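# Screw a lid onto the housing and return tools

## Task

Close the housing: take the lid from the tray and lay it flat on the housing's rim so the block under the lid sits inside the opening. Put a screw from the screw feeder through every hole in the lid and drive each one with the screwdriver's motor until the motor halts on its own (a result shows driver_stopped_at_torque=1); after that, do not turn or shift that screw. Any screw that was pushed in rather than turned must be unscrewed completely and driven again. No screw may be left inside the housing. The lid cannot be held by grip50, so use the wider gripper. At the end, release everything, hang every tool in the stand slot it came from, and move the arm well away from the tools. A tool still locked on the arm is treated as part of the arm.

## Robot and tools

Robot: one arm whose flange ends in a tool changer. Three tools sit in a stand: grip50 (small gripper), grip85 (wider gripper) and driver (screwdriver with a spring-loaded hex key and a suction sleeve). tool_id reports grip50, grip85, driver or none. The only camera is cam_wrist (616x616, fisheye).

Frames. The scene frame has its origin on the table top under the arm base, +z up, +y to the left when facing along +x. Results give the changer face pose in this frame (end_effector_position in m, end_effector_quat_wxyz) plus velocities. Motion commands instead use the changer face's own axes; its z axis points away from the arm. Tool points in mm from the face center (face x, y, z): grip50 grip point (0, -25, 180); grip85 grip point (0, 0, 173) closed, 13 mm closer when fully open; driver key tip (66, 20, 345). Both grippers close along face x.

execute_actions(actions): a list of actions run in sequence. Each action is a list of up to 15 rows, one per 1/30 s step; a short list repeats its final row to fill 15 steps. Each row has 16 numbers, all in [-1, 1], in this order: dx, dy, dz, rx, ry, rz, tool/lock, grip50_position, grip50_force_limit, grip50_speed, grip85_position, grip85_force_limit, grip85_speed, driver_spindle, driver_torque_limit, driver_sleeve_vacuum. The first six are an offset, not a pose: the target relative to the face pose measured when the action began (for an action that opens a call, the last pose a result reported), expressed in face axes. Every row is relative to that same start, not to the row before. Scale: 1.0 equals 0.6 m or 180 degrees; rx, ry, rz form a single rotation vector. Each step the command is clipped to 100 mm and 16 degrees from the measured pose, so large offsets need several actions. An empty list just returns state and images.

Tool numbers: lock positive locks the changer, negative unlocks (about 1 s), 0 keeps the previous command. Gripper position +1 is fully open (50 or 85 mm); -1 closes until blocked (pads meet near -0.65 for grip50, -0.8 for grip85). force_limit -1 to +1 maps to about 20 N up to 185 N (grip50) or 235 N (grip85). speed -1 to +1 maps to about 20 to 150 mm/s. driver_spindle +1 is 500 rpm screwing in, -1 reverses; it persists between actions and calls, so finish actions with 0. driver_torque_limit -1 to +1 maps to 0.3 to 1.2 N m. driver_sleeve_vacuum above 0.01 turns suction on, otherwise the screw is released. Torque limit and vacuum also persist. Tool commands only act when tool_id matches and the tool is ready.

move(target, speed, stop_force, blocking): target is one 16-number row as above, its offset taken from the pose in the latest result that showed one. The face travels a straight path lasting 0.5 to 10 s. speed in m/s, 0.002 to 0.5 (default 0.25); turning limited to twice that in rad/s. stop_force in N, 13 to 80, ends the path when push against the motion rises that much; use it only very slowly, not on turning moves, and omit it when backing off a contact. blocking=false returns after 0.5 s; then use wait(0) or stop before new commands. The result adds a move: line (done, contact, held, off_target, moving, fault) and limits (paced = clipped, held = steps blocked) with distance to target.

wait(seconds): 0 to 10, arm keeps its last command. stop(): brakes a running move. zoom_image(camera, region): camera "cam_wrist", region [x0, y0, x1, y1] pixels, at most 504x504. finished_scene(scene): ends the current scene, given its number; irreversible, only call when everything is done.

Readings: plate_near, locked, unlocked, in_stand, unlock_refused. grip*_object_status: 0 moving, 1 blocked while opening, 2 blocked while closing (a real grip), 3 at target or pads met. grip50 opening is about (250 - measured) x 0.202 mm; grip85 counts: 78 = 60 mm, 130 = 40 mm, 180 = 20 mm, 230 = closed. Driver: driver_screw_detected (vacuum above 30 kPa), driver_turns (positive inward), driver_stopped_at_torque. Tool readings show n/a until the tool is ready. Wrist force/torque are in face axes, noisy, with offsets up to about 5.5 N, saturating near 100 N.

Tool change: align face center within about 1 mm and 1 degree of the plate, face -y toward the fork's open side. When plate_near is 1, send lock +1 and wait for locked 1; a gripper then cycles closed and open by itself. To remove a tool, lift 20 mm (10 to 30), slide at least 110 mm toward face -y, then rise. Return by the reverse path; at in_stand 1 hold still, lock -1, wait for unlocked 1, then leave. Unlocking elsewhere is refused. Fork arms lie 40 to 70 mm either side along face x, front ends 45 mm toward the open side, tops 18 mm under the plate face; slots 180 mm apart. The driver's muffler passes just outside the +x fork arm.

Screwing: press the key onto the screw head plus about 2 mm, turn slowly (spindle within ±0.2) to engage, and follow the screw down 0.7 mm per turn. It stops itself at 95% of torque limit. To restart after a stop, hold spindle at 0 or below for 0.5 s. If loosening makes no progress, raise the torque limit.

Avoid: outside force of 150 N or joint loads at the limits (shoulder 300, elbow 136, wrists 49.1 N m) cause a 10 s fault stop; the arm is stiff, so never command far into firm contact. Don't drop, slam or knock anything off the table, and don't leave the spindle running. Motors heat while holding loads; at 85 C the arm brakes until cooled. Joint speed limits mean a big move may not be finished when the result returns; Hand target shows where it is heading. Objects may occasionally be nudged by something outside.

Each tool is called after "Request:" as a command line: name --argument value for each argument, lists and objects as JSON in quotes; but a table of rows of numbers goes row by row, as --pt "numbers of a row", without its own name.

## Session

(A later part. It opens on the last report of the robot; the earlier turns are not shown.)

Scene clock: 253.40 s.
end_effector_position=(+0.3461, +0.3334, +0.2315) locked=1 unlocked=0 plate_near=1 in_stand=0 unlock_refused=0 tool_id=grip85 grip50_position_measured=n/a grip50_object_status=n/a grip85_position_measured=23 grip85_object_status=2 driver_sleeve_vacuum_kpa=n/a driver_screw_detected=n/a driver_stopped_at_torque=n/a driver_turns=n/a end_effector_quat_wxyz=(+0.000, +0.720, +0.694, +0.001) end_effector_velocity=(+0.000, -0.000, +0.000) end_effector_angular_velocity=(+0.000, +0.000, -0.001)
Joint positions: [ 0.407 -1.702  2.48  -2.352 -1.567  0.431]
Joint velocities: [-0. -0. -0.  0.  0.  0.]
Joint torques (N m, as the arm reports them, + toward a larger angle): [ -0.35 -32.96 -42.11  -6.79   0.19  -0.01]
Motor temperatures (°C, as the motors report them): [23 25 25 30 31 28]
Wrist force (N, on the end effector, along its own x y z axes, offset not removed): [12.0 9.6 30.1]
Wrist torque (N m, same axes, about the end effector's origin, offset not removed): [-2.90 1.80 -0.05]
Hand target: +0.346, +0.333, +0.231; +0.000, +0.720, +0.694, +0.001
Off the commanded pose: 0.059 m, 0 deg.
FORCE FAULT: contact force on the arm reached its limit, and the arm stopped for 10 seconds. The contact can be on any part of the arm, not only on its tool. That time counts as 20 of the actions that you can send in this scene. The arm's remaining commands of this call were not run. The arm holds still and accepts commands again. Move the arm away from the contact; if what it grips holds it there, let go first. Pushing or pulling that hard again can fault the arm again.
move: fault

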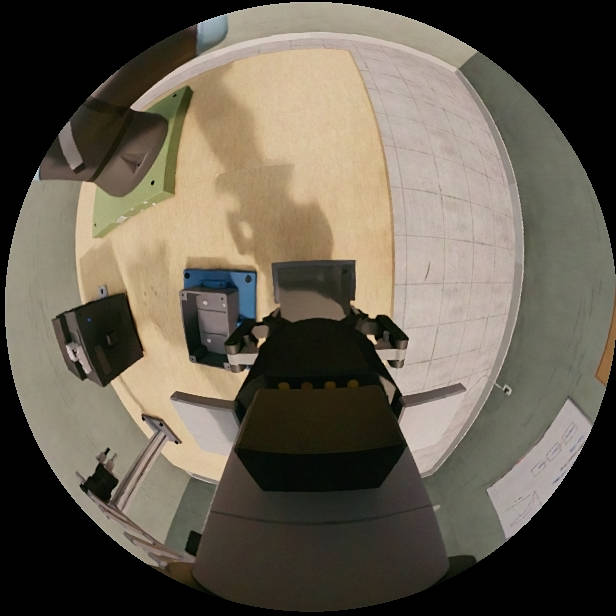

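Request:
move --target '[0,0,0,0,0,0,0,0,0,0,1,-0.4,0,0,0,0]'

Request:
move --target '[0,0,-0.03,0,0,0,0,0,0,0,1,-0.4,0,0,0,0]' --speed 0.03

Request:
move --target '[0,0,0,0,0,0,0,0,0,0,0.76,-0.4,0,0,0,0]'

Request:
move --target '[0,0,0.03,0,0,0,0,0,0,0,0.76,-0.4,0,0,0,0]' --speed 0.004 --stop_force 13

Scene clock: 264.07 s.
end_effector_position=(+0.3461, +0.3334, +0.2315) locked=1 unlocked=0 plate_near=1 in_stand=0 unlock_refused=0 tool_id=grip85 grip50_position_measured=n/a grip50_object_status=n/a grip85_position_measured=3 grip85_object_status=3 driver_sleeve_vacuum_kpa=n/a driver_screw_detected=n/a driver_stopped_at_torque=n/a driver_turns=n/a end_effector_quat_wxyz=(+0.000, +0.720, +0.694, +0.001) end_effector_velocity=(-0.000, -0.000, -0.000) end_effector_angular_velocity=(-0.000, +0.001, -0.000)
Joint positions: [ 0.407 -1.702  2.48  -2.352 -1.567  0.431]
Joint velocities: [-0.     0.     0.     0.001  0.     0.   ]
Joint torques (N m, as the arm reports them, + toward a larger angle): [  0.59 -44.99 -44.07  -3.75  -2.06  -0.33]
Motor temperatures (°C, as the motors report them): [23 25 25 30 31 28]
Wrist force (N, on the end effector, along its own x y z axes, offset not removed): [-1.1 2.2 -1.4]
Wrist torque (N m, same axes, about the end effector's origin, offset not removed): [0.00 -0.01 0.11]
Hand target: +0.346, +0.333, +0.231; +0.000, +0.720, +0.694, +0.001
Off the commanded pose: 0.000 m, 0 deg.
move: done

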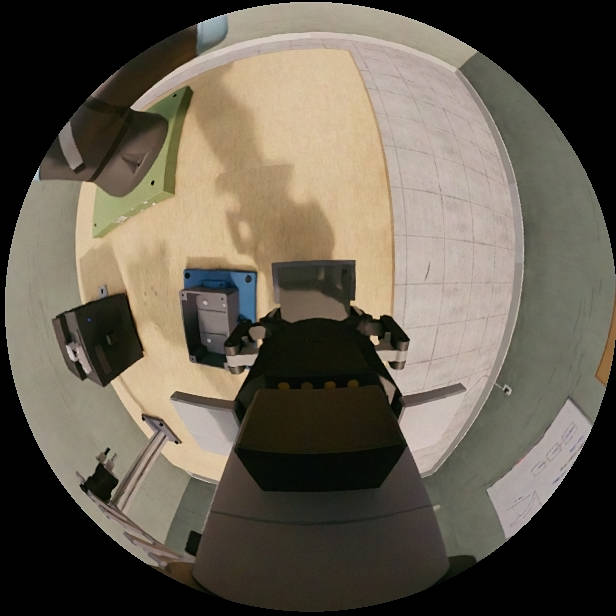

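Scene clock: 265.00 s.
end_effector_position=(+0.3460, +0.3334, +0.2493) locked=1 unlocked=0 plate_near=1 in_stand=0 unlock_refused=0 tool_id=grip85 grip50_position_measured=n/a grip50_object_status=n/a grip85_position_measured=3 grip85_object_status=3 driver_sleeve_vacuum_kpa=n/a driver_screw_detected=n/a driver_stopped_at_torque=n/a driver_turns=n/a end_effector_quat_wxyz=(+0.000, +0.720, +0.694, +0.001) end_effector_velocity=(-0.000, -0.000, +0.001) end_effector_angular_velocity=(-0.000, +0.001, +0.000)
Joint positions: [ 0.407 -1.734  2.463 -2.302 -1.567  0.431]
Joint velocities: [-0.001 -0.003 -0.001  0.005  0.    -0.001]
Joint torques (N m, as the arm reports them, + toward a larger angle): [-14.   -41.86 -50.82  -3.57  -2.2   -1.83]
Motor temperatures (°C, as the motors report them): [23 25 25 30 31 28]
Wrist force (N, on the end effector, along its own x y z axes, offset not removed): [-1.9 -3.0 -0.9]
Wrist torque (N m, same axes, about the end effector's origin, offset not removed): [-0.27 -0.16 0.09]
Hand target: +0.346, +0.333, +0.249; +0.000, +0.720, +0.694, +0.001
Off the commanded pose: 0.000 m, 0 deg.
move: done

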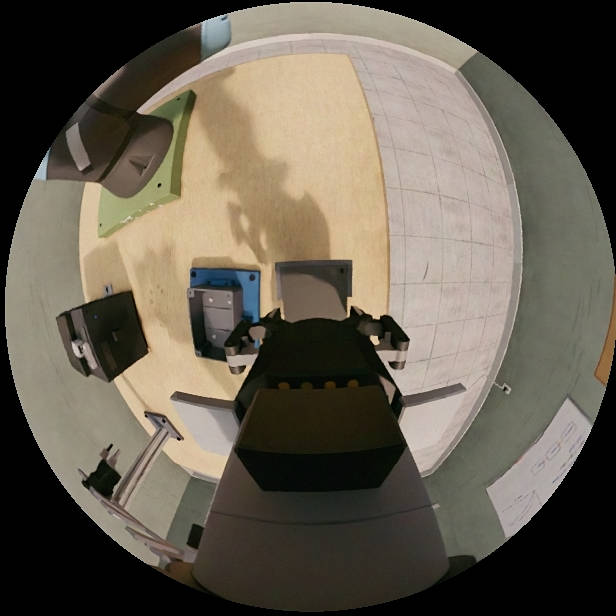

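Scene clock: 265.60 s.
end_effector_position=(+0.3461, +0.3334, +0.2494) locked=1 unlocked=0 plate_near=1 in_stand=0 unlock_refused=0 tool_id=grip85 grip50_position_measured=n/a grip50_object_status=n/a grip85_position_measured=34 grip85_object_status=3 driver_sleeve_vacuum_kpa=n/a driver_screw_detected=n/a driver_stopped_at_torque=n/a driver_turns=n/a end_effector_quat_wxyz=(+0.000, +0.720, +0.694, +0.001) end_effector_velocity=(+0.000, +0.000, -0.000) end_effector_angular_velocity=(+0.001, -0.001, -0.002)
Joint positions: [ 0.407 -1.734  2.463 -2.302 -1.567  0.43 ]
Joint velocities: [-0.001  0.    -0.    -0.001  0.001  0.001]
Joint torques (N m, as the arm reports them, + toward a larger angle): [-10.73 -19.14 -40.24  -9.59  -2.5   -1.07]
Motor temperatures (°C, as the motors report them): [23 25 25 30 31 28]
Wrist force (N, on the end effector, along its own x y z axes, offset not removed): [1.0 -3.8 -1.4]
Wrist torque (N m, same axes, about the end effector's origin, offset not removed): [-0.49 -0.14 0.05]
Hand target: +0.346, +0.333, +0.249; +0.000, +0.720, +0.694, +0.001
Off the commanded pose: 0.000 m, 0 deg.
move: done

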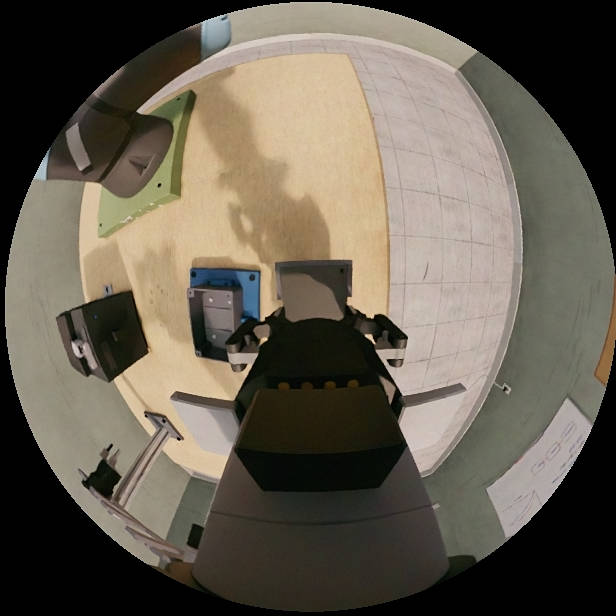

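Scene clock: 266.10 s.
end_effector_position=(+0.3461, +0.3334, +0.2489) locked=1 unlocked=0 plate_near=1 in_stand=0 unlock_refused=0 tool_id=grip85 grip50_position_measured=n/a grip50_object_status=n/a grip85_position_measured=34 grip85_object_status=3 driver_sleeve_vacuum_kpa=n/a driver_screw_detected=n/a driver_stopped_at_torque=n/a driver_turns=n/a end_effector_quat_wxyz=(+0.000, +0.720, +0.694, +0.001) end_effector_velocity=(-0.001, -0.000, +0.000) end_effector_angular_velocity=(-0.001, +0.002, +0.000)
Joint positions: [ 0.407 -1.733  2.463 -2.304 -1.567  0.43 ]
Joint velocities: [-0.    -0.001 -0.     0.004 -0.    -0.   ]
Joint torques (N m, as the arm reports them, + toward a larger angle): [-13.84 -34.56 -39.14  -0.25  -0.46  -1.49]
Motor temperatures (°C, as the motors report them): [23 25 25 30 31 28]
Wrist force (N, on the end effector, along its own x y z axes, offset not removed): [0.5 0.6 -24.3]
Wrist torque (N m, same axes, about the end effector's origin, offset not removed): [-0.71 -0.66 -0.09]
Hand target: +0.346, +0.333, +0.249; +0.000, +0.720, +0.694, +0.001
Off the commanded pose: 0.018 m, 0 deg.
move: contact

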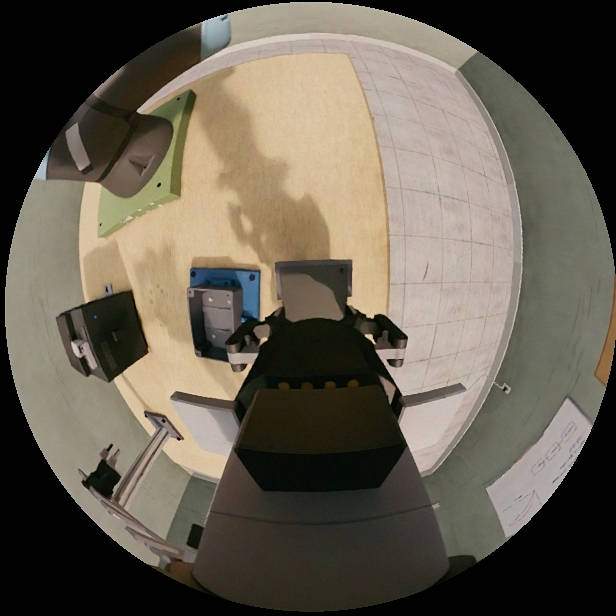

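Request:
move --target '[0,0,-0.002,0,0,0,0,0,0,0,1,-0.5,0,0,0,0]'

Request:
move --target '[0,0,0.0125,0,0,0,0,0,0,0,1,-0.5,0,0,0,0]' --speed 0.01

Request:
move --target '[0,0,0,0,0,0,0,0,0,0,-1,-0.5,-1,0,0,0]'

Request:
move --target '[0,0,-0.0012,0,0,0,0,0,0,0,-1,-0.5,-1,0,0,0]' --speed 0.003

Request:
move --target '[0,0,-0.03,0,0,0,0,0,0,0,-1,-0.5,-1,0,0,0]' --speed 0.006 --stop_force 40

Scene clock: 275.77 s.
end_effector_position=(+0.3461, +0.3334, +0.2501) locked=1 unlocked=0 plate_near=1 in_stand=0 unlock_refused=0 tool_id=grip85 grip50_position_measured=n/a grip50_object_status=n/a grip85_position_measured=3 grip85_object_status=3 driver_sleeve_vacuum_kpa=n/a driver_screw_detected=n/a driver_stopped_at_torque=n/a driver_turns=n/a end_effector_quat_wxyz=(+0.000, +0.720, +0.694, +0.001) end_effector_velocity=(-0.000, -0.001, -0.000) end_effector_angular_velocity=(-0.002, +0.000, -0.000)
Joint positions: [ 0.407 -1.735  2.462 -2.3   -1.567  0.43 ]
Joint velocities: [-0.    -0.     0.     0.001 -0.002 -0.   ]
Joint torques (N m, as the arm reports them, + toward a larger angle): [-13.39 -46.14 -50.7   -3.78  -2.03  -1.7 ]
Motor temperatures (°C, as the motors report them): [23 25 25 30 31 28]
Wrist force (N, on the end effector, along its own x y z axes, offset not removed): [0.4 -1.1 -2.5]
Wrist torque (N m, same axes, about the end effector's origin, offset not removed): [-0.29 -0.23 0.13]
Hand target: +0.346, +0.333, +0.250; +0.000, +0.720, +0.694, +0.001
Off the commanded pose: 0.000 m, 0 deg.
move: done

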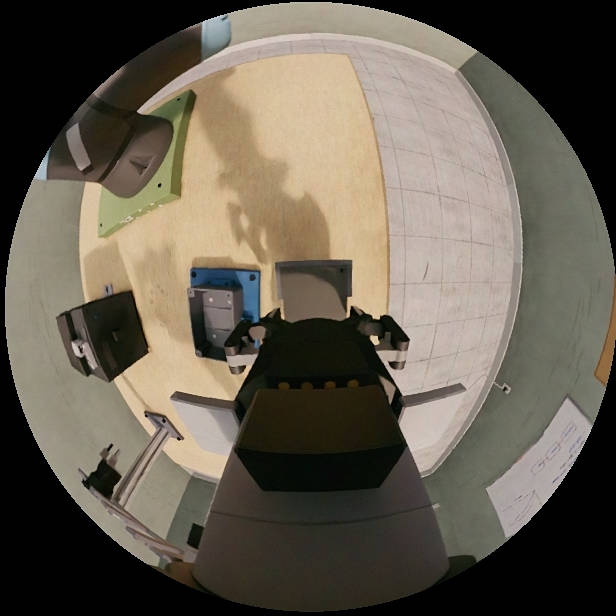

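Scene clock: 276.73 s.
end_effector_position=(+0.3461, +0.3334, +0.2428) locked=1 unlocked=0 plate_near=1 in_stand=0 unlock_refused=0 tool_id=grip85 grip50_position_measured=n/a grip50_object_status=n/a grip85_position_measured=3 grip85_object_status=3 driver_sleeve_vacuum_kpa=n/a driver_screw_detected=n/a driver_stopped_at_torque=n/a driver_turns=n/a end_effector_quat_wxyz=(+0.000, +0.720, +0.694, +0.001) end_effector_velocity=(+0.000, -0.000, -0.002) end_effector_angular_velocity=(+0.000, +0.000, -0.000)
Joint positions: [ 0.407 -1.722  2.469 -2.321 -1.567  0.43 ]
Joint velocities: [-0.     0.003  0.002 -0.005  0.    -0.   ]
Joint torques (N m, as the arm reports them, + toward a larger angle): [ -3.15 -20.75 -34.37 -10.04  -1.7    0.76]
Motor temperatures (°C, as the motors report them): [23 25 25 30 31 28]
Wrist force (N, on the end effector, along its own x y z axes, offset not removed): [-1.3 -3.1 -1.3]
Wrist torque (N m, same axes, about the end effector's origin, offset not removed): [-0.25 0.07 0.05]
Hand target: +0.346, +0.333, +0.243; +0.000, +0.720, +0.694, +0.001
Off the commanded pose: 0.000 m, 0 deg.
move: done

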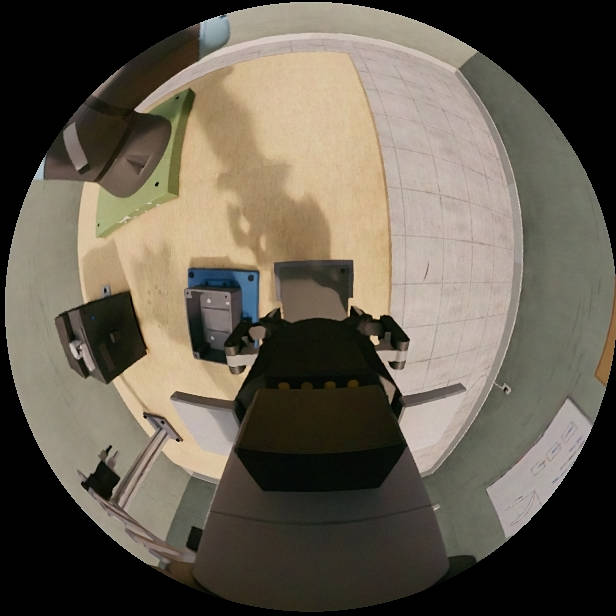

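Scene clock: 277.50 s.
end_effector_position=(+0.3461, +0.3334, +0.2428) locked=1 unlocked=0 plate_near=1 in_stand=0 unlock_refused=0 tool_id=grip85 grip50_position_measured=n/a grip50_object_status=n/a grip85_position_measured=24 grip85_object_status=2 driver_sleeve_vacuum_kpa=n/a driver_screw_detected=n/a driver_stopped_at_torque=n/a driver_turns=n/a end_effector_quat_wxyz=(+0.000, +0.720, +0.694, +0.001) end_effector_velocity=(+0.000, +0.000, +0.000) end_effector_angular_velocity=(+0.000, -0.001, +0.000)
Joint positions: [ 0.407 -1.723  2.469 -2.321 -1.567  0.43 ]
Joint velocities: [-0.    -0.    -0.001 -0.    -0.    -0.   ]
Joint torques (N m, as the arm reports them, + toward a larger angle): [ -6.75 -14.97 -38.14  -6.85  -1.33   0.52]
Motor temperatures (°C, as the motors report them): [23 25 25 30 31 28]
Wrist force (N, on the end effector, along its own x y z axes, offset not removed): [-11.9 -25.8 -56.5]
Wrist torque (N m, same axes, about the end effector's origin, offset not removed): [3.64 -2.03 0.06]
Hand target: +0.346, +0.333, +0.243; +0.000, +0.720, +0.694, +0.001
Off the commanded pose: 0.000 m, 0 deg.
move: done

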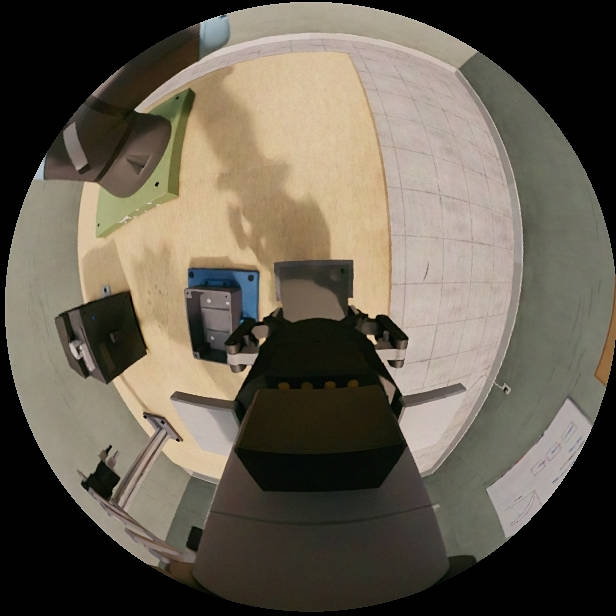

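Scene clock: 278.27 s.
end_effector_position=(+0.3461, +0.3334, +0.2435) locked=1 unlocked=0 plate_near=1 in_stand=0 unlock_refused=0 tool_id=grip85 grip50_position_measured=n/a grip50_object_status=n/a grip85_position_measured=25 grip85_object_status=2 driver_sleeve_vacuum_kpa=n/a driver_screw_detected=n/a driver_stopped_at_torque=n/a driver_turns=n/a end_effector_quat_wxyz=(+0.000, +0.720, +0.694, +0.001) end_effector_velocity=(+0.000, +0.000, +0.001) end_effector_angular_velocity=(+0.001, -0.001, -0.001)
Joint positions: [ 0.407 -1.724  2.469 -2.319 -1.567  0.43 ]
Joint velocities: [ 0.    -0.    -0.001  0.001  0.     0.001]
Joint torques (N m, as the arm reports them, + toward a larger angle): [ -5.75 -46.46 -50.89  -4.21  -1.37   0.29]
Motor temperatures (°C, as the motors report them): [23 25 25 30 31 28]
Wrist force (N, on the end effector, along its own x y z axes, offset not removed): [1.2 -1.4 1.2]
Wrist torque (N m, same axes, about the end effector's origin, offset not removed): [-0.23 -0.29 0.00]
Hand target: +0.346, +0.333, +0.244; +0.000, +0.720, +0.694, +0.001
Off the commanded pose: 0.000 m, 0 deg.
move: done

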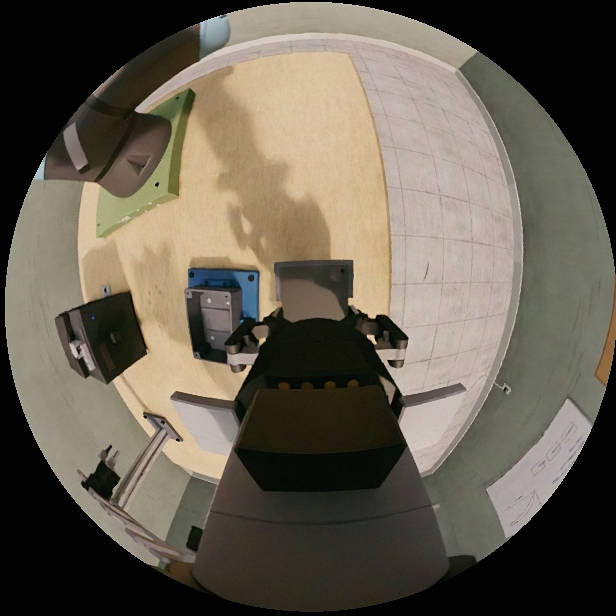

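Scene clock: 281.50 s.
end_effector_position=(+0.3461, +0.3334, +0.2614) locked=1 unlocked=0 plate_near=1 in_stand=0 unlock_refused=0 tool_id=grip85 grip50_position_measured=n/a grip50_object_status=n/a grip85_position_measured=25 grip85_object_status=2 driver_sleeve_vacuum_kpa=n/a driver_screw_detected=n/a driver_stopped_at_torque=n/a driver_turns=n/a end_effector_quat_wxyz=(+0.000, +0.720, +0.694, +0.001) end_effector_velocity=(-0.000, -0.000, +0.001) end_effector_angular_velocity=(+0.000, +0.001, -0.000)
Joint positions: [ 0.407 -1.754  2.45  -2.27  -1.567  0.43 ]
Joint velocities: [ 0.    -0.002 -0.     0.003  0.001  0.   ]
Joint torques (N m, as the arm reports them, + toward a larger angle): [-16.08 -44.67 -52.67  -4.35  -1.54  -1.91]
Motor temperatures (°C, as the motors report them): [23 25 25 30 31 28]
Wrist force (N, on the end effector, along its own x y z axes, offset not removed): [0.4 -2.9 4.1]
Wrist torque (N m, same axes, about the end effector's origin, offset not removed): [-0.34 -0.04 0.12]
Hand target: +0.346, +0.333, +0.261; +0.000, +0.720, +0.694, +0.001
Off the commanded pose: 0.000 m, 0 deg.
move: done

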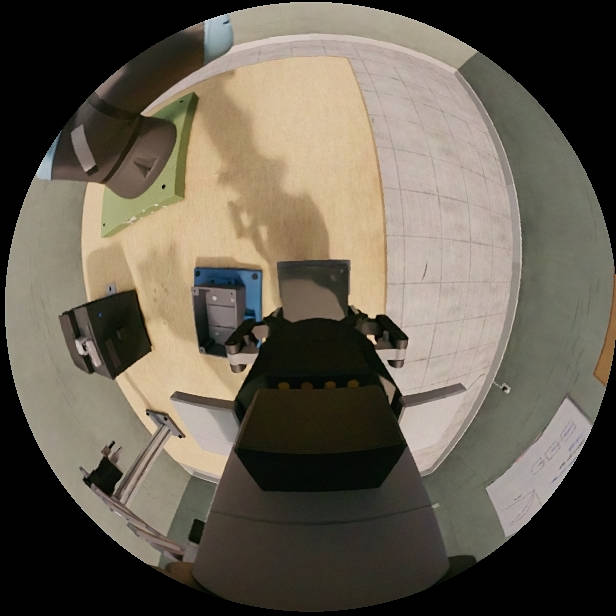

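Request:
move --target '[0,0,-0.03,0,0,0,0,0,0,0,-1,-0.5,-1,0,0,0]' --speed 0.05

Request:
move --target '[-0.25,0.13,0,0,0,0.035,0,0,0,0,-1,-0.5,-1,0,0,0]' --speed 0.12

Request:
zoom_image --camera "cam_wrist" --region '[246,190,386,330]'

Scene clock: 290.53 s.
end_effector_position=(+0.3460, +0.3334, +0.2792) locked=1 unlocked=0 plate_near=1 in_stand=0 unlock_refused=0 tool_id=grip85 grip50_position_measured=n/a grip50_object_status=n/a grip85_position_measured=25 grip85_object_status=2 driver_sleeve_vacuum_kpa=n/a driver_screw_detected=n/a driver_stopped_at_torque=n/a driver_turns=n/a end_effector_quat_wxyz=(+0.000, +0.720, +0.694, +0.001) end_effector_velocity=(+0.000, +0.000, +0.002) end_effector_angular_velocity=(+0.000, +0.000, +0.000)
Joint positions: [ 0.407 -1.783  2.431 -2.222 -1.567  0.43 ]
Joint velocities: [ 0.    -0.003 -0.003  0.006  0.     0.   ]
Joint torques (N m, as the arm reports them, + toward a larger angle): [-14.96 -41.15 -55.39  -4.36  -1.62  -1.3 ]
Motor temperatures (°C, as the motors report them): [23 25 25 30 31 28]
Wrist force (N, on the end effector, along its own x y z axes, offset not removed): [-1.5 -2.3 2.0]
Wrist torque (N m, same axes, about the end effector's origin, offset not removed): [-0.44 0.11 0.00]
Hand target: +0.346, +0.333, +0.279; +0.000, +0.720, +0.694, +0.001
Off the commanded pose: 0.000 m, 0 deg.
move: done

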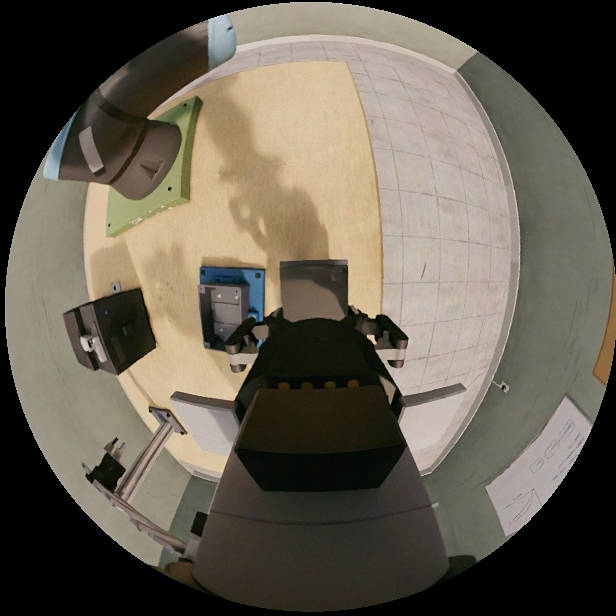

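Scene clock: 292.43 s.
end_effector_position=(+0.4185, +0.1808, +0.2792) locked=1 unlocked=0 plate_near=1 in_stand=0 unlock_refused=0 tool_id=grip85 grip50_position_measured=n/a grip50_object_status=n/a grip85_position_measured=25 grip85_object_status=2 driver_sleeve_vacuum_kpa=n/a driver_screw_detected=n/a driver_stopped_at_torque=n/a driver_turns=n/a end_effector_quat_wxyz=(+0.000, +0.757, +0.653, +0.001) end_effector_velocity=(+0.001, -0.002, +0.000) end_effector_angular_velocity=(-0.001, -0.001, -0.000)
Joint positions: [ 0.026 -1.836  2.468 -2.205 -1.566  0.159]
Joint velocities: [-0.004  0.001 -0.001 -0.001 -0.001 -0.003]
Joint torques (N m, as the arm reports them, + toward a larger angle): [-13.61 -13.53 -55.59  -9.81   1.91  -1.63]
Motor temperatures (°C, as the motors report them): [23 25 25 30 31 28]
Wrist force (N, on the end effector, along its own x y z axes, offset not removed): [0.5 0.6 -2.5]
Wrist torque (N m, same axes, about the end effector's origin, offset not removed): [-0.05 -0.02 0.18]
Hand target: +0.419, +0.181, +0.279; +0.000, +0.757, +0.653, +0.001
Off the commanded pose: 0.000 m, 0 deg.
move: done

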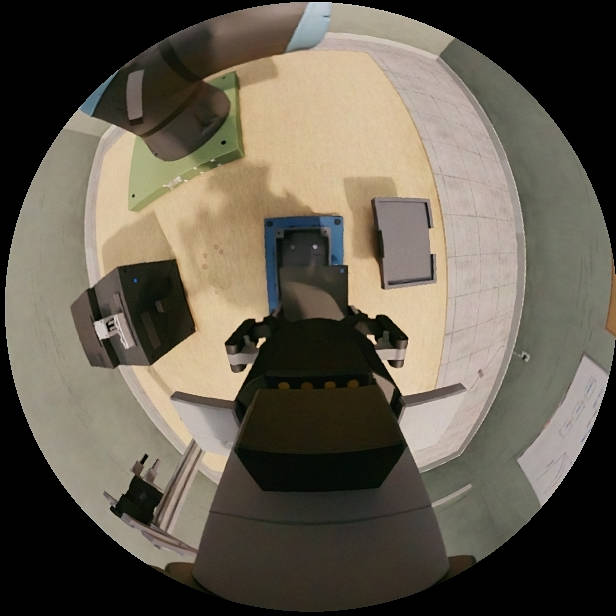

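Region (246, 190, 386, 330) of cam_wrist's 616x616 image, scaled by 3.600, with more detail than that image has.

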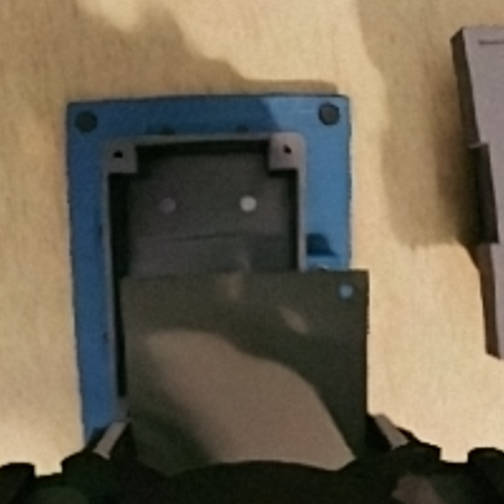

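Request:
move --target '[-0.023,-0.065,0.033,0,0,0,0,0,0,0,-1,-0.5,-1,0,0,0]' --speed 0.03 --stop_force 15

Request:
zoom_image --camera "cam_wrist" --region '[264,230,364,320]'

Scene clock: 304.83 s.
end_effector_position=(+0.3781, +0.1728, +0.2594) locked=1 unlocked=0 plate_near=1 in_stand=0 unlock_refused=0 tool_id=grip85 grip50_position_measured=n/a grip50_object_status=n/a grip85_position_measured=25 grip85_object_status=2 driver_sleeve_vacuum_kpa=n/a driver_screw_detected=n/a driver_stopped_at_torque=n/a driver_turns=n/a end_effector_quat_wxyz=(+0.000, +0.757, +0.653, +0.001) end_effector_velocity=(-0.002, -0.001, -0.001) end_effector_angular_velocity=(-0.001, +0.000, +0.000)
Joint positions: [ 0.007 -1.9    2.55  -2.223 -1.566  0.14 ]
Joint velocities: [-0.001 -0.003  0.004 -0.001 -0.001 -0.002]
Joint torques (N m, as the arm reports them, + toward a larger angle): [-17.04 -28.84 -39.78 -10.     2.02  -1.68]
Motor temperatures (°C, as the motors report them): [23 25 25 30 31 28]
Wrist force (N, on the end effector, along its own x y z axes, offset not removed): [-2.4 -3.6 -0.2]
Wrist torque (N m, same axes, about the end effector's origin, offset not removed): [-0.30 0.00 0.19]
Hand target: +0.378, +0.173, +0.259; +0.000, +0.757, +0.653, +0.001
Off the commanded pose: 0.000 m, 0 deg.
move: done

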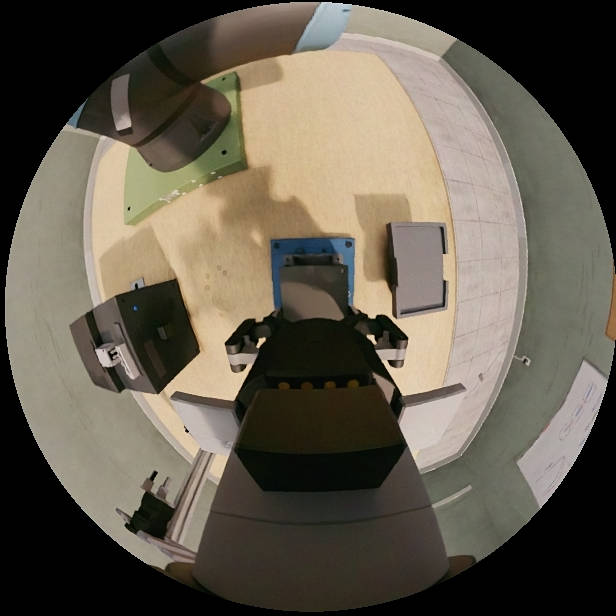

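Region (264, 230, 364, 320) of cam_wrist's 616x616 image, scaled by 5.040, with more detail than that image has; it fills the top 454 rows of this view, and the rest is white.

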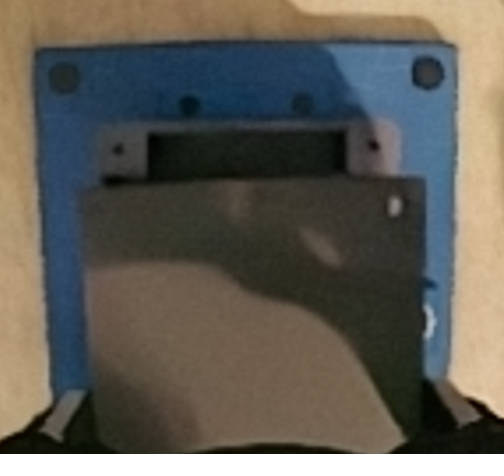

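Request:
move --target '[-0.002,-0.015,0.015,0,0,0.004,0,0,0,0,-1,-0.5,-1,0,0,0]' --speed 0.01 --stop_force 13

Request:
zoom_image --camera "cam_wrist" --region '[264,230,364,320]'

Scene clock: 313.67 s.
end_effector_position=(+0.3692, +0.1730, +0.2505) locked=1 unlocked=0 plate_near=1 in_stand=0 unlock_refused=0 tool_id=grip85 grip50_position_measured=n/a grip50_object_status=n/a grip85_position_measured=25 grip85_object_status=2 driver_sleeve_vacuum_kpa=n/a driver_screw_detected=n/a driver_stopped_at_torque=n/a driver_turns=n/a end_effector_quat_wxyz=(+0.000, +0.761, +0.648, +0.001) end_effector_velocity=(-0.001, -0.001, -0.002) end_effector_angular_velocity=(-0.002, +0.001, -0.002)
Joint positions: [ 0.007 -1.905  2.573 -2.24  -1.566  0.152]
Joint velocities: [-0.001 -0.     0.004 -0.003 -0.002  0.001]
Joint torques (N m, as the arm reports them, + toward a larger angle): [ 15.88 -29.26 -38.97 -10.     1.71   1.98]
Motor temperatures (°C, as the motors report them): [23 25 25 30 31 28]
Wrist force (N, on the end effector, along its own x y z axes, offset not removed): [-0.7 -1.6 1.1]
Wrist torque (N m, same axes, about the end effector's origin, offset not removed): [-0.27 -0.14 0.12]
Hand target: +0.369, +0.173, +0.250; +0.000, +0.761, +0.648, +0.001
Off the commanded pose: 0.000 m, 0 deg.
move: done

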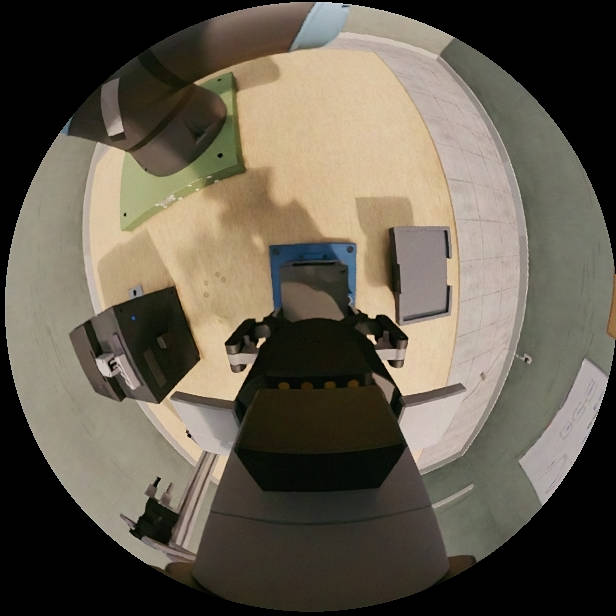

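Region (264, 230, 364, 320) of cam_wrist's 616x616 image, scaled by 5.040, with more detail than that image has; it fills the top 454 rows of this view, and the rest is white.

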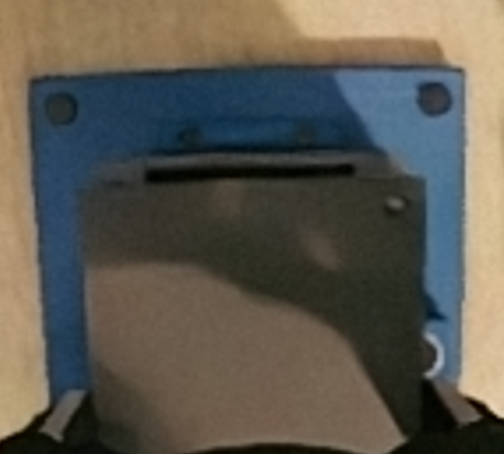

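Request:
move --target '[0,-0.0088,0,0,0,0,0,0,0,0,-1,-0.5,-1,0,0,0]' --speed 0.01

Request:
move --target '[0,0,0.03,0,0,0,0,0,0,0,-1,-0.5,-1,0,0,0]' --speed 0.004 --stop_force 13

Request:
zoom_image --camera "cam_wrist" --region '[264,230,364,320]'

Scene clock: 322.03 s.
end_effector_position=(+0.3641, +0.1738, +0.2505) locked=1 unlocked=0 plate_near=1 in_stand=0 unlock_refused=0 tool_id=grip85 grip50_position_measured=n/a grip50_object_status=n/a grip85_position_measured=25 grip85_object_status=2 driver_sleeve_vacuum_kpa=n/a driver_screw_detected=n/a driver_stopped_at_torque=n/a driver_turns=n/a end_effector_quat_wxyz=(+0.000, +0.761, +0.648, +0.001) end_effector_velocity=(-0.002, +0.000, -0.000) end_effector_angular_velocity=(-0.001, +0.001, +0.000)
Joint positions: [ 0.009 -1.916  2.579 -2.235 -1.566  0.154]
Joint velocities: [ 0.001 -0.004  0.003  0.002 -0.001  0.001]
Joint torques (N m, as the arm reports them, + toward a larger angle): [ 18.65 -26.77 -39.1   -4.62  -0.07   1.96]
Motor temperatures (°C, as the motors report them): [23 25 25 30 31 28]
Wrist force (N, on the end effector, along its own x y z axes, offset not removed): [-0.9 -1.3 3.6]
Wrist torque (N m, same axes, about the end effector's origin, offset not removed): [-0.25 -0.07 0.01]
Hand target: +0.364, +0.174, +0.250; +0.000, +0.761, +0.648, +0.001
Off the commanded pose: 0.000 m, 0 deg.
move: done

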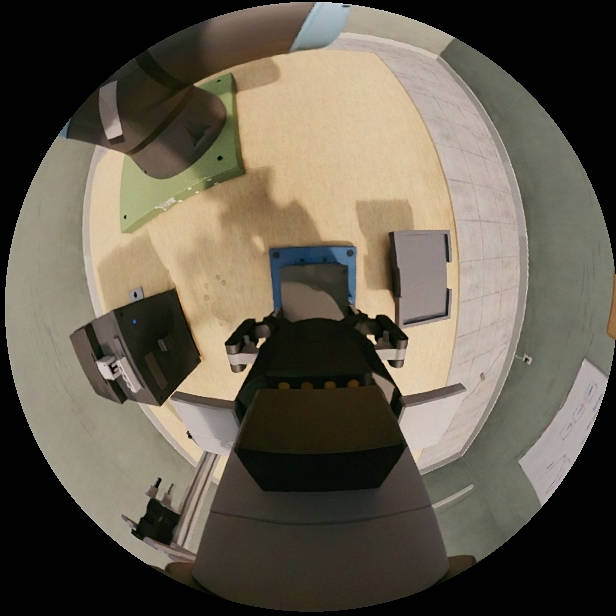

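Scene clock: 325.97 s.
end_effector_position=(+0.3641, +0.1738, +0.2362) locked=1 unlocked=0 plate_near=1 in_stand=0 unlock_refused=0 tool_id=grip85 grip50_position_measured=n/a grip50_object_status=n/a grip85_position_measured=25 grip85_object_status=2 driver_sleeve_vacuum_kpa=n/a driver_screw_detected=n/a driver_stopped_at_torque=n/a driver_turns=n/a end_effector_quat_wxyz=(+0.000, +0.761, +0.648, +0.001) end_effector_velocity=(+0.000, +0.000, +0.001) end_effector_angular_velocity=(+0.000, +0.001, -0.001)
Joint positions: [ 0.009 -1.888  2.596 -2.28  -1.566  0.155]
Joint velocities: [-0.    -0.002 -0.002  0.005  0.     0.001]
Joint torques (N m, as the arm reports them, + toward a larger angle): [ 18.29 -18.36 -46.6   -2.99   2.36   1.77]
Motor temperatures (°C, as the motors report them): [23 25 25 30 31 28]
Wrist force (N, on the end effector, along its own x y z axes, offset not removed): [-12.2 -1.2 -13.5]
Wrist torque (N m, same axes, about the end effector's origin, offset not removed): [-0.35 -1.74 0.02]
Hand target: +0.364, +0.174, +0.236; +0.000, +0.761, +0.648, +0.001
Off the commanded pose: 0.004 m, 0 deg.
move: contact

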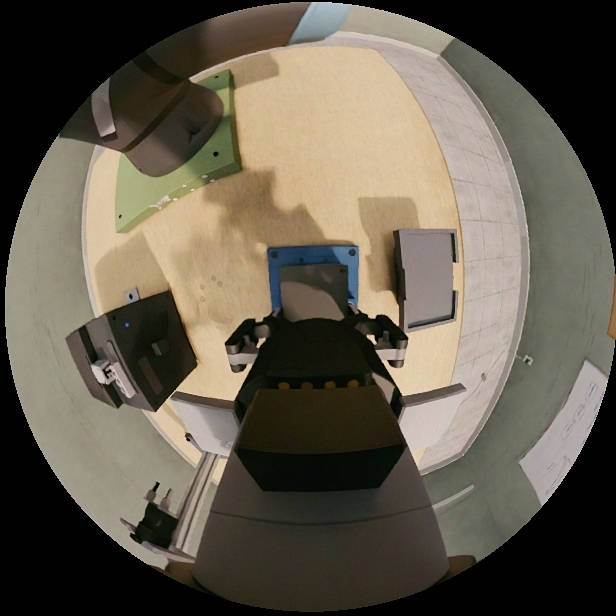

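Region (264, 230, 364, 320) of cam_wrist's 616x616 image, scaled by 5.040, with more detail than that image has; it fills the top 454 rows of this view, and the rest is white.

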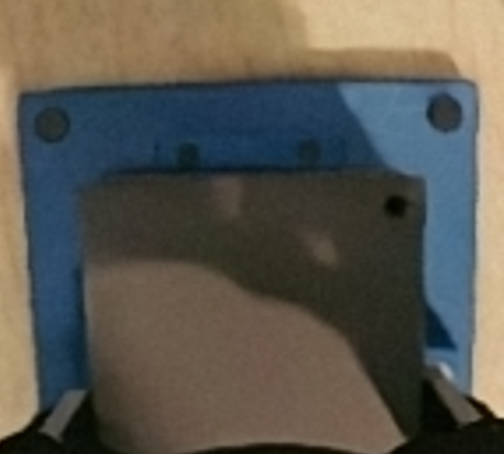

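On a chamfer, pushing -x.

Request:
move --target '[-0.0012,0,-0.0005,0,0,0,0,0,0,0,-1,-0.5,-1,0,0,0]' --speed 0.004

Request:
move --target '[0,0,0.02,0,0,0,0,0,0,0,-1,-0.5,-1,0,0,0]' --speed 0.003 --stop_force 13

Scene clock: 338.73 s.
end_effector_position=(+0.3640, +0.1732, +0.2365) locked=1 unlocked=0 plate_near=1 in_stand=0 unlock_refused=0 tool_id=grip85 grip50_position_measured=n/a grip50_object_status=n/a grip85_position_measured=25 grip85_object_status=2 driver_sleeve_vacuum_kpa=n/a driver_screw_detected=n/a driver_stopped_at_torque=n/a driver_turns=n/a end_effector_quat_wxyz=(+0.000, +0.761, +0.648, +0.001) end_effector_velocity=(+0.000, -0.001, +0.000) end_effector_angular_velocity=(-0.001, +0.000, -0.001)
Joint positions: [ 0.007 -1.889  2.596 -2.279 -1.566  0.153]
Joint velocities: [-0.001 -0.001  0.     0.001 -0.001 -0.001]
Joint torques (N m, as the arm reports them, + toward a larger angle): [-15.45 -27.94 -36.83  -4.31  -2.48  -1.68]
Motor temperatures (°C, as the motors report them): [23 25 25 30 31 28]
Wrist force (N, on the end effector, along its own x y z axes, offset not removed): [-1.2 -4.8 -3.0]
Wrist torque (N m, same axes, about the end effector's origin, offset not removed): [-0.50 -0.08 0.08]
Hand target: +0.364, +0.173, +0.237; +0.000, +0.761, +0.648, +0.001
Off the commanded pose: 0.000 m, 0 deg.
move: done

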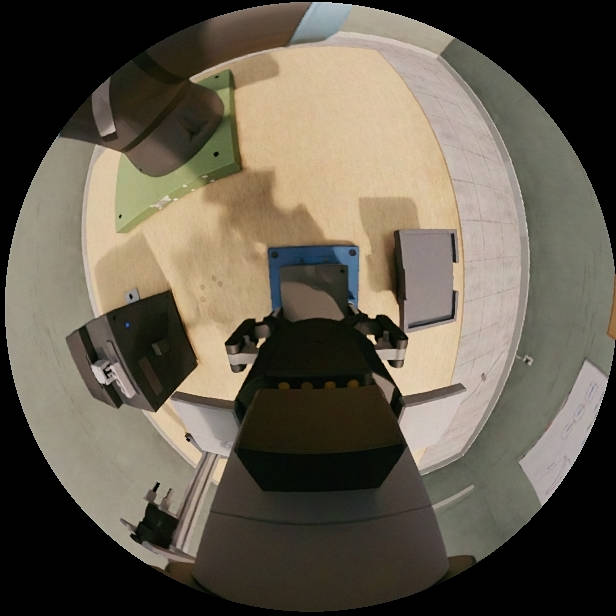

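Scene clock: 339.27 s.
end_effector_position=(+0.3639, +0.1731, +0.2360) locked=1 unlocked=0 plate_near=1 in_stand=0 unlock_refused=0 tool_id=grip85 grip50_position_measured=n/a grip50_object_status=n/a grip85_position_measured=25 grip85_object_status=2 driver_sleeve_vacuum_kpa=n/a driver_screw_detected=n/a driver_stopped_at_torque=n/a driver_turns=n/a end_effector_quat_wxyz=(+0.000, +0.761, +0.648, +0.001) end_effector_velocity=(-0.001, -0.000, +0.000) end_effector_angular_velocity=(-0.001, +0.001, +0.000)
Joint positions: [ 0.007 -1.888  2.597 -2.28  -1.566  0.153]
Joint velocities: [ 0.    -0.002  0.     0.003 -0.001 -0.   ]
Joint torques (N m, as the arm reports them, + toward a larger angle): [-12.89 -22.59 -45.14  -4.99  -1.55  -1.12]
Motor temperatures (°C, as the motors report them): [23 25 25 30 31 28]
Wrist force (N, on the end effector, along its own x y z axes, offset not removed): [-0.2 -11.4 -25.1]
Wrist torque (N m, same axes, about the end effector's origin, offset not removed): [1.47 -0.80 0.68]
Hand target: +0.364, +0.173, +0.236; +0.000, +0.761, +0.648, +0.001
Off the commanded pose: 0.011 m, 0 deg.
move: contact

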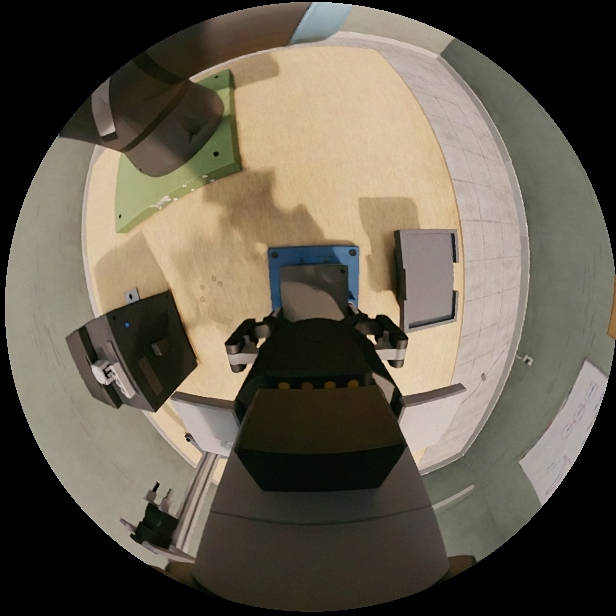

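Request:
move --target '[0,0,-0.0005,0,0,0,0,0,0,0,1,-0.5,-0.5,0,0,0]'

Request:
move --target '[0,0,-0.05,0,0,0,0,0,0,0,1,-0.5,-0.5,0,0,0]' --speed 0.05

Request:
move --target '[-0.2,0.12,0,0,0,-0.0891,0,0,0,0,1,-0.5,-0.5,0,0,0]'

Request:
zoom_image --camera "cam_wrist" --region '[330,180,490,360]'

Scene clock: 349.63 s.
end_effector_position=(+0.3639, +0.1731, +0.2363) locked=1 unlocked=0 plate_near=1 in_stand=0 unlock_refused=0 tool_id=grip85 grip50_position_measured=n/a grip50_object_status=n/a grip85_position_measured=3 grip85_object_status=3 driver_sleeve_vacuum_kpa=n/a driver_screw_detected=n/a driver_stopped_at_torque=n/a driver_turns=n/a end_effector_quat_wxyz=(+0.000, +0.761, +0.648, +0.001) end_effector_velocity=(-0.000, -0.000, -0.000) end_effector_angular_velocity=(+0.000, +0.001, +0.000)
Joint positions: [ 0.007 -1.889  2.596 -2.279 -1.566  0.153]
Joint velocities: [-0.    -0.     0.001 -0.     0.    -0.   ]
Joint torques (N m, as the arm reports them, + toward a larger angle): [-14.23 -30.82 -51.69  -4.23  -1.85  -0.77]
Motor temperatures (°C, as the motors report them): [23 25 25 30 31 28]
Wrist force (N, on the end effector, along its own x y z axes, offset not removed): [-0.2 -1.9 2.5]
Wrist torque (N m, same axes, about the end effector's origin, offset not removed): [-0.25 -0.12 0.17]
Hand target: +0.364, +0.173, +0.236; +0.000, +0.761, +0.648, +0.001
Off the commanded pose: 0.000 m, 0 deg.
move: done

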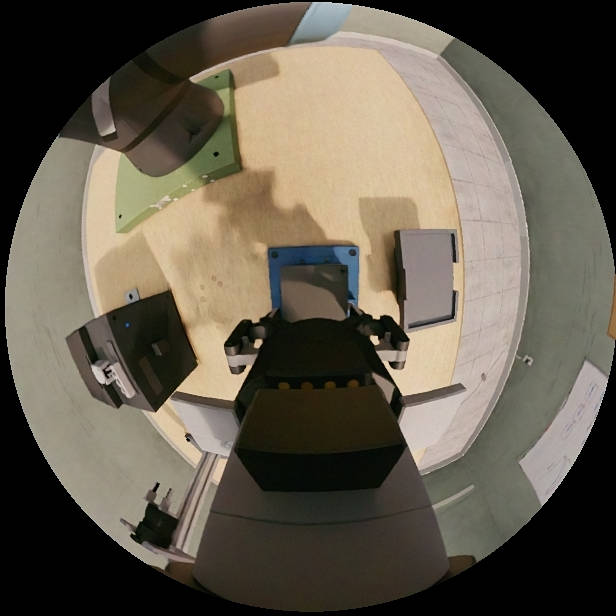

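Scene clock: 350.60 s.
end_effector_position=(+0.3639, +0.1731, +0.2661) locked=1 unlocked=0 plate_near=1 in_stand=0 unlock_refused=0 tool_id=grip85 grip50_position_measured=n/a grip50_object_status=n/a grip85_position_measured=3 grip85_object_status=3 driver_sleeve_vacuum_kpa=n/a driver_screw_detected=n/a driver_stopped_at_torque=n/a driver_turns=n/a end_effector_quat_wxyz=(+0.000, +0.761, +0.648, +0.001) end_effector_velocity=(+0.000, -0.000, +0.002) end_effector_angular_velocity=(-0.000, +0.000, +0.001)
Joint positions: [ 0.007 -1.945  2.56  -2.187 -1.566  0.152]
Joint velocities: [-0.    -0.004 -0.003  0.007 -0.    -0.001]
Joint torques (N m, as the arm reports them, + toward a larger angle): [-16.32 -25.37 -53.16  -3.87  -1.25  -1.36]
Motor temperatures (°C, as the motors report them): [23 25 25 30 31 28]
Wrist force (N, on the end effector, along its own x y z axes, offset not removed): [0.4 -4.9 -0.1]
Wrist torque (N m, same axes, about the end effector's origin, offset not removed): [-0.52 -0.06 0.16]
Hand target: +0.364, +0.173, +0.266; +0.000, +0.761, +0.648, +0.001
Off the commanded pose: 0.000 m, 0 deg.
move: done

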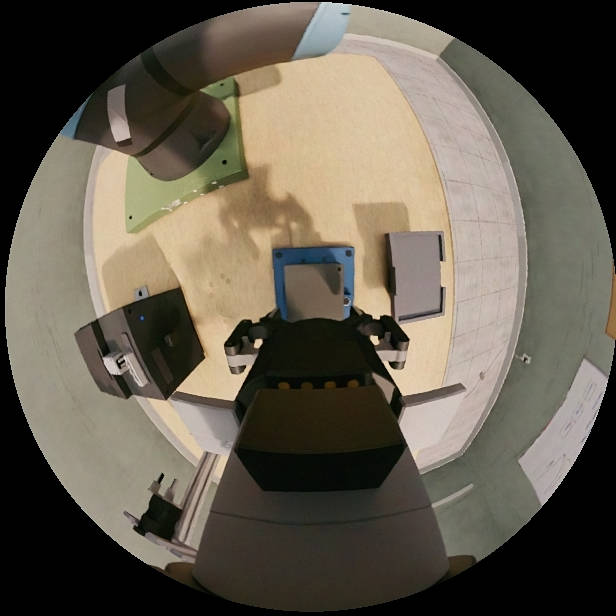

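Scene clock: 351.77 s.
end_effector_position=(+0.4160, +0.0434, +0.2660) locked=1 unlocked=0 plate_near=1 in_stand=0 unlock_refused=0 tool_id=grip85 grip50_position_measured=n/a grip50_object_status=n/a grip85_position_measured=3 grip85_object_status=3 driver_sleeve_vacuum_kpa=n/a driver_screw_detected=n/a driver_stopped_at_torque=n/a driver_turns=n/a end_effector_quat_wxyz=(+0.000, +0.664, +0.748, +0.001) end_effector_velocity=(+0.001, -0.001, -0.000) end_effector_angular_velocity=(+0.001, +0.000, +0.006)
Joint positions: [-0.316 -1.903  2.538 -2.206 -1.566 -0.45 ]
Joint velocities: [-0.003  0.001 -0.    -0.001  0.001 -0.009]
Joint torques (N m, as the arm reports them, + toward a larger angle): [-13.63  -4.91 -53.95  -9.79   2.02  -1.38]
Motor temperatures (°C, as the motors report them): [23 25 25 30 31 28]
Wrist force (N, on the end effector, along its own x y z axes, offset not removed): [0.3 -4.0 0.4]
Wrist torque (N m, same axes, about the end effector's origin, offset not removed): [-0.40 -0.06 0.11]
Hand target: +0.416, +0.043, +0.266; +0.000, +0.663, +0.748, +0.001
Off the commanded pose: 0.000 m, 0 deg.
move: done

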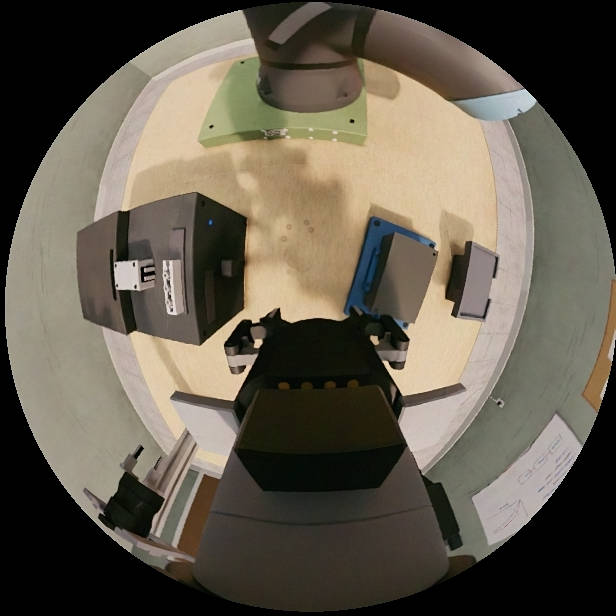

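Region (330, 180, 490, 360) of cam_wrist's 616x616 image, scaled by 2.800, with more detail than that image has.

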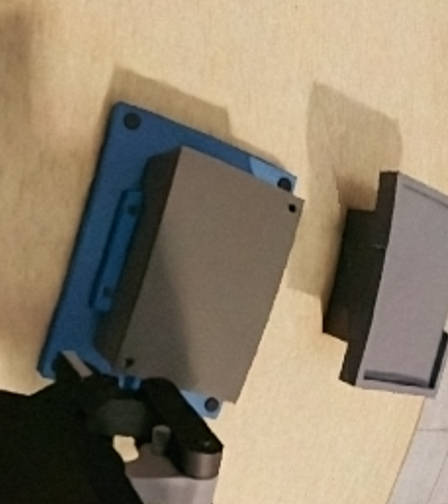

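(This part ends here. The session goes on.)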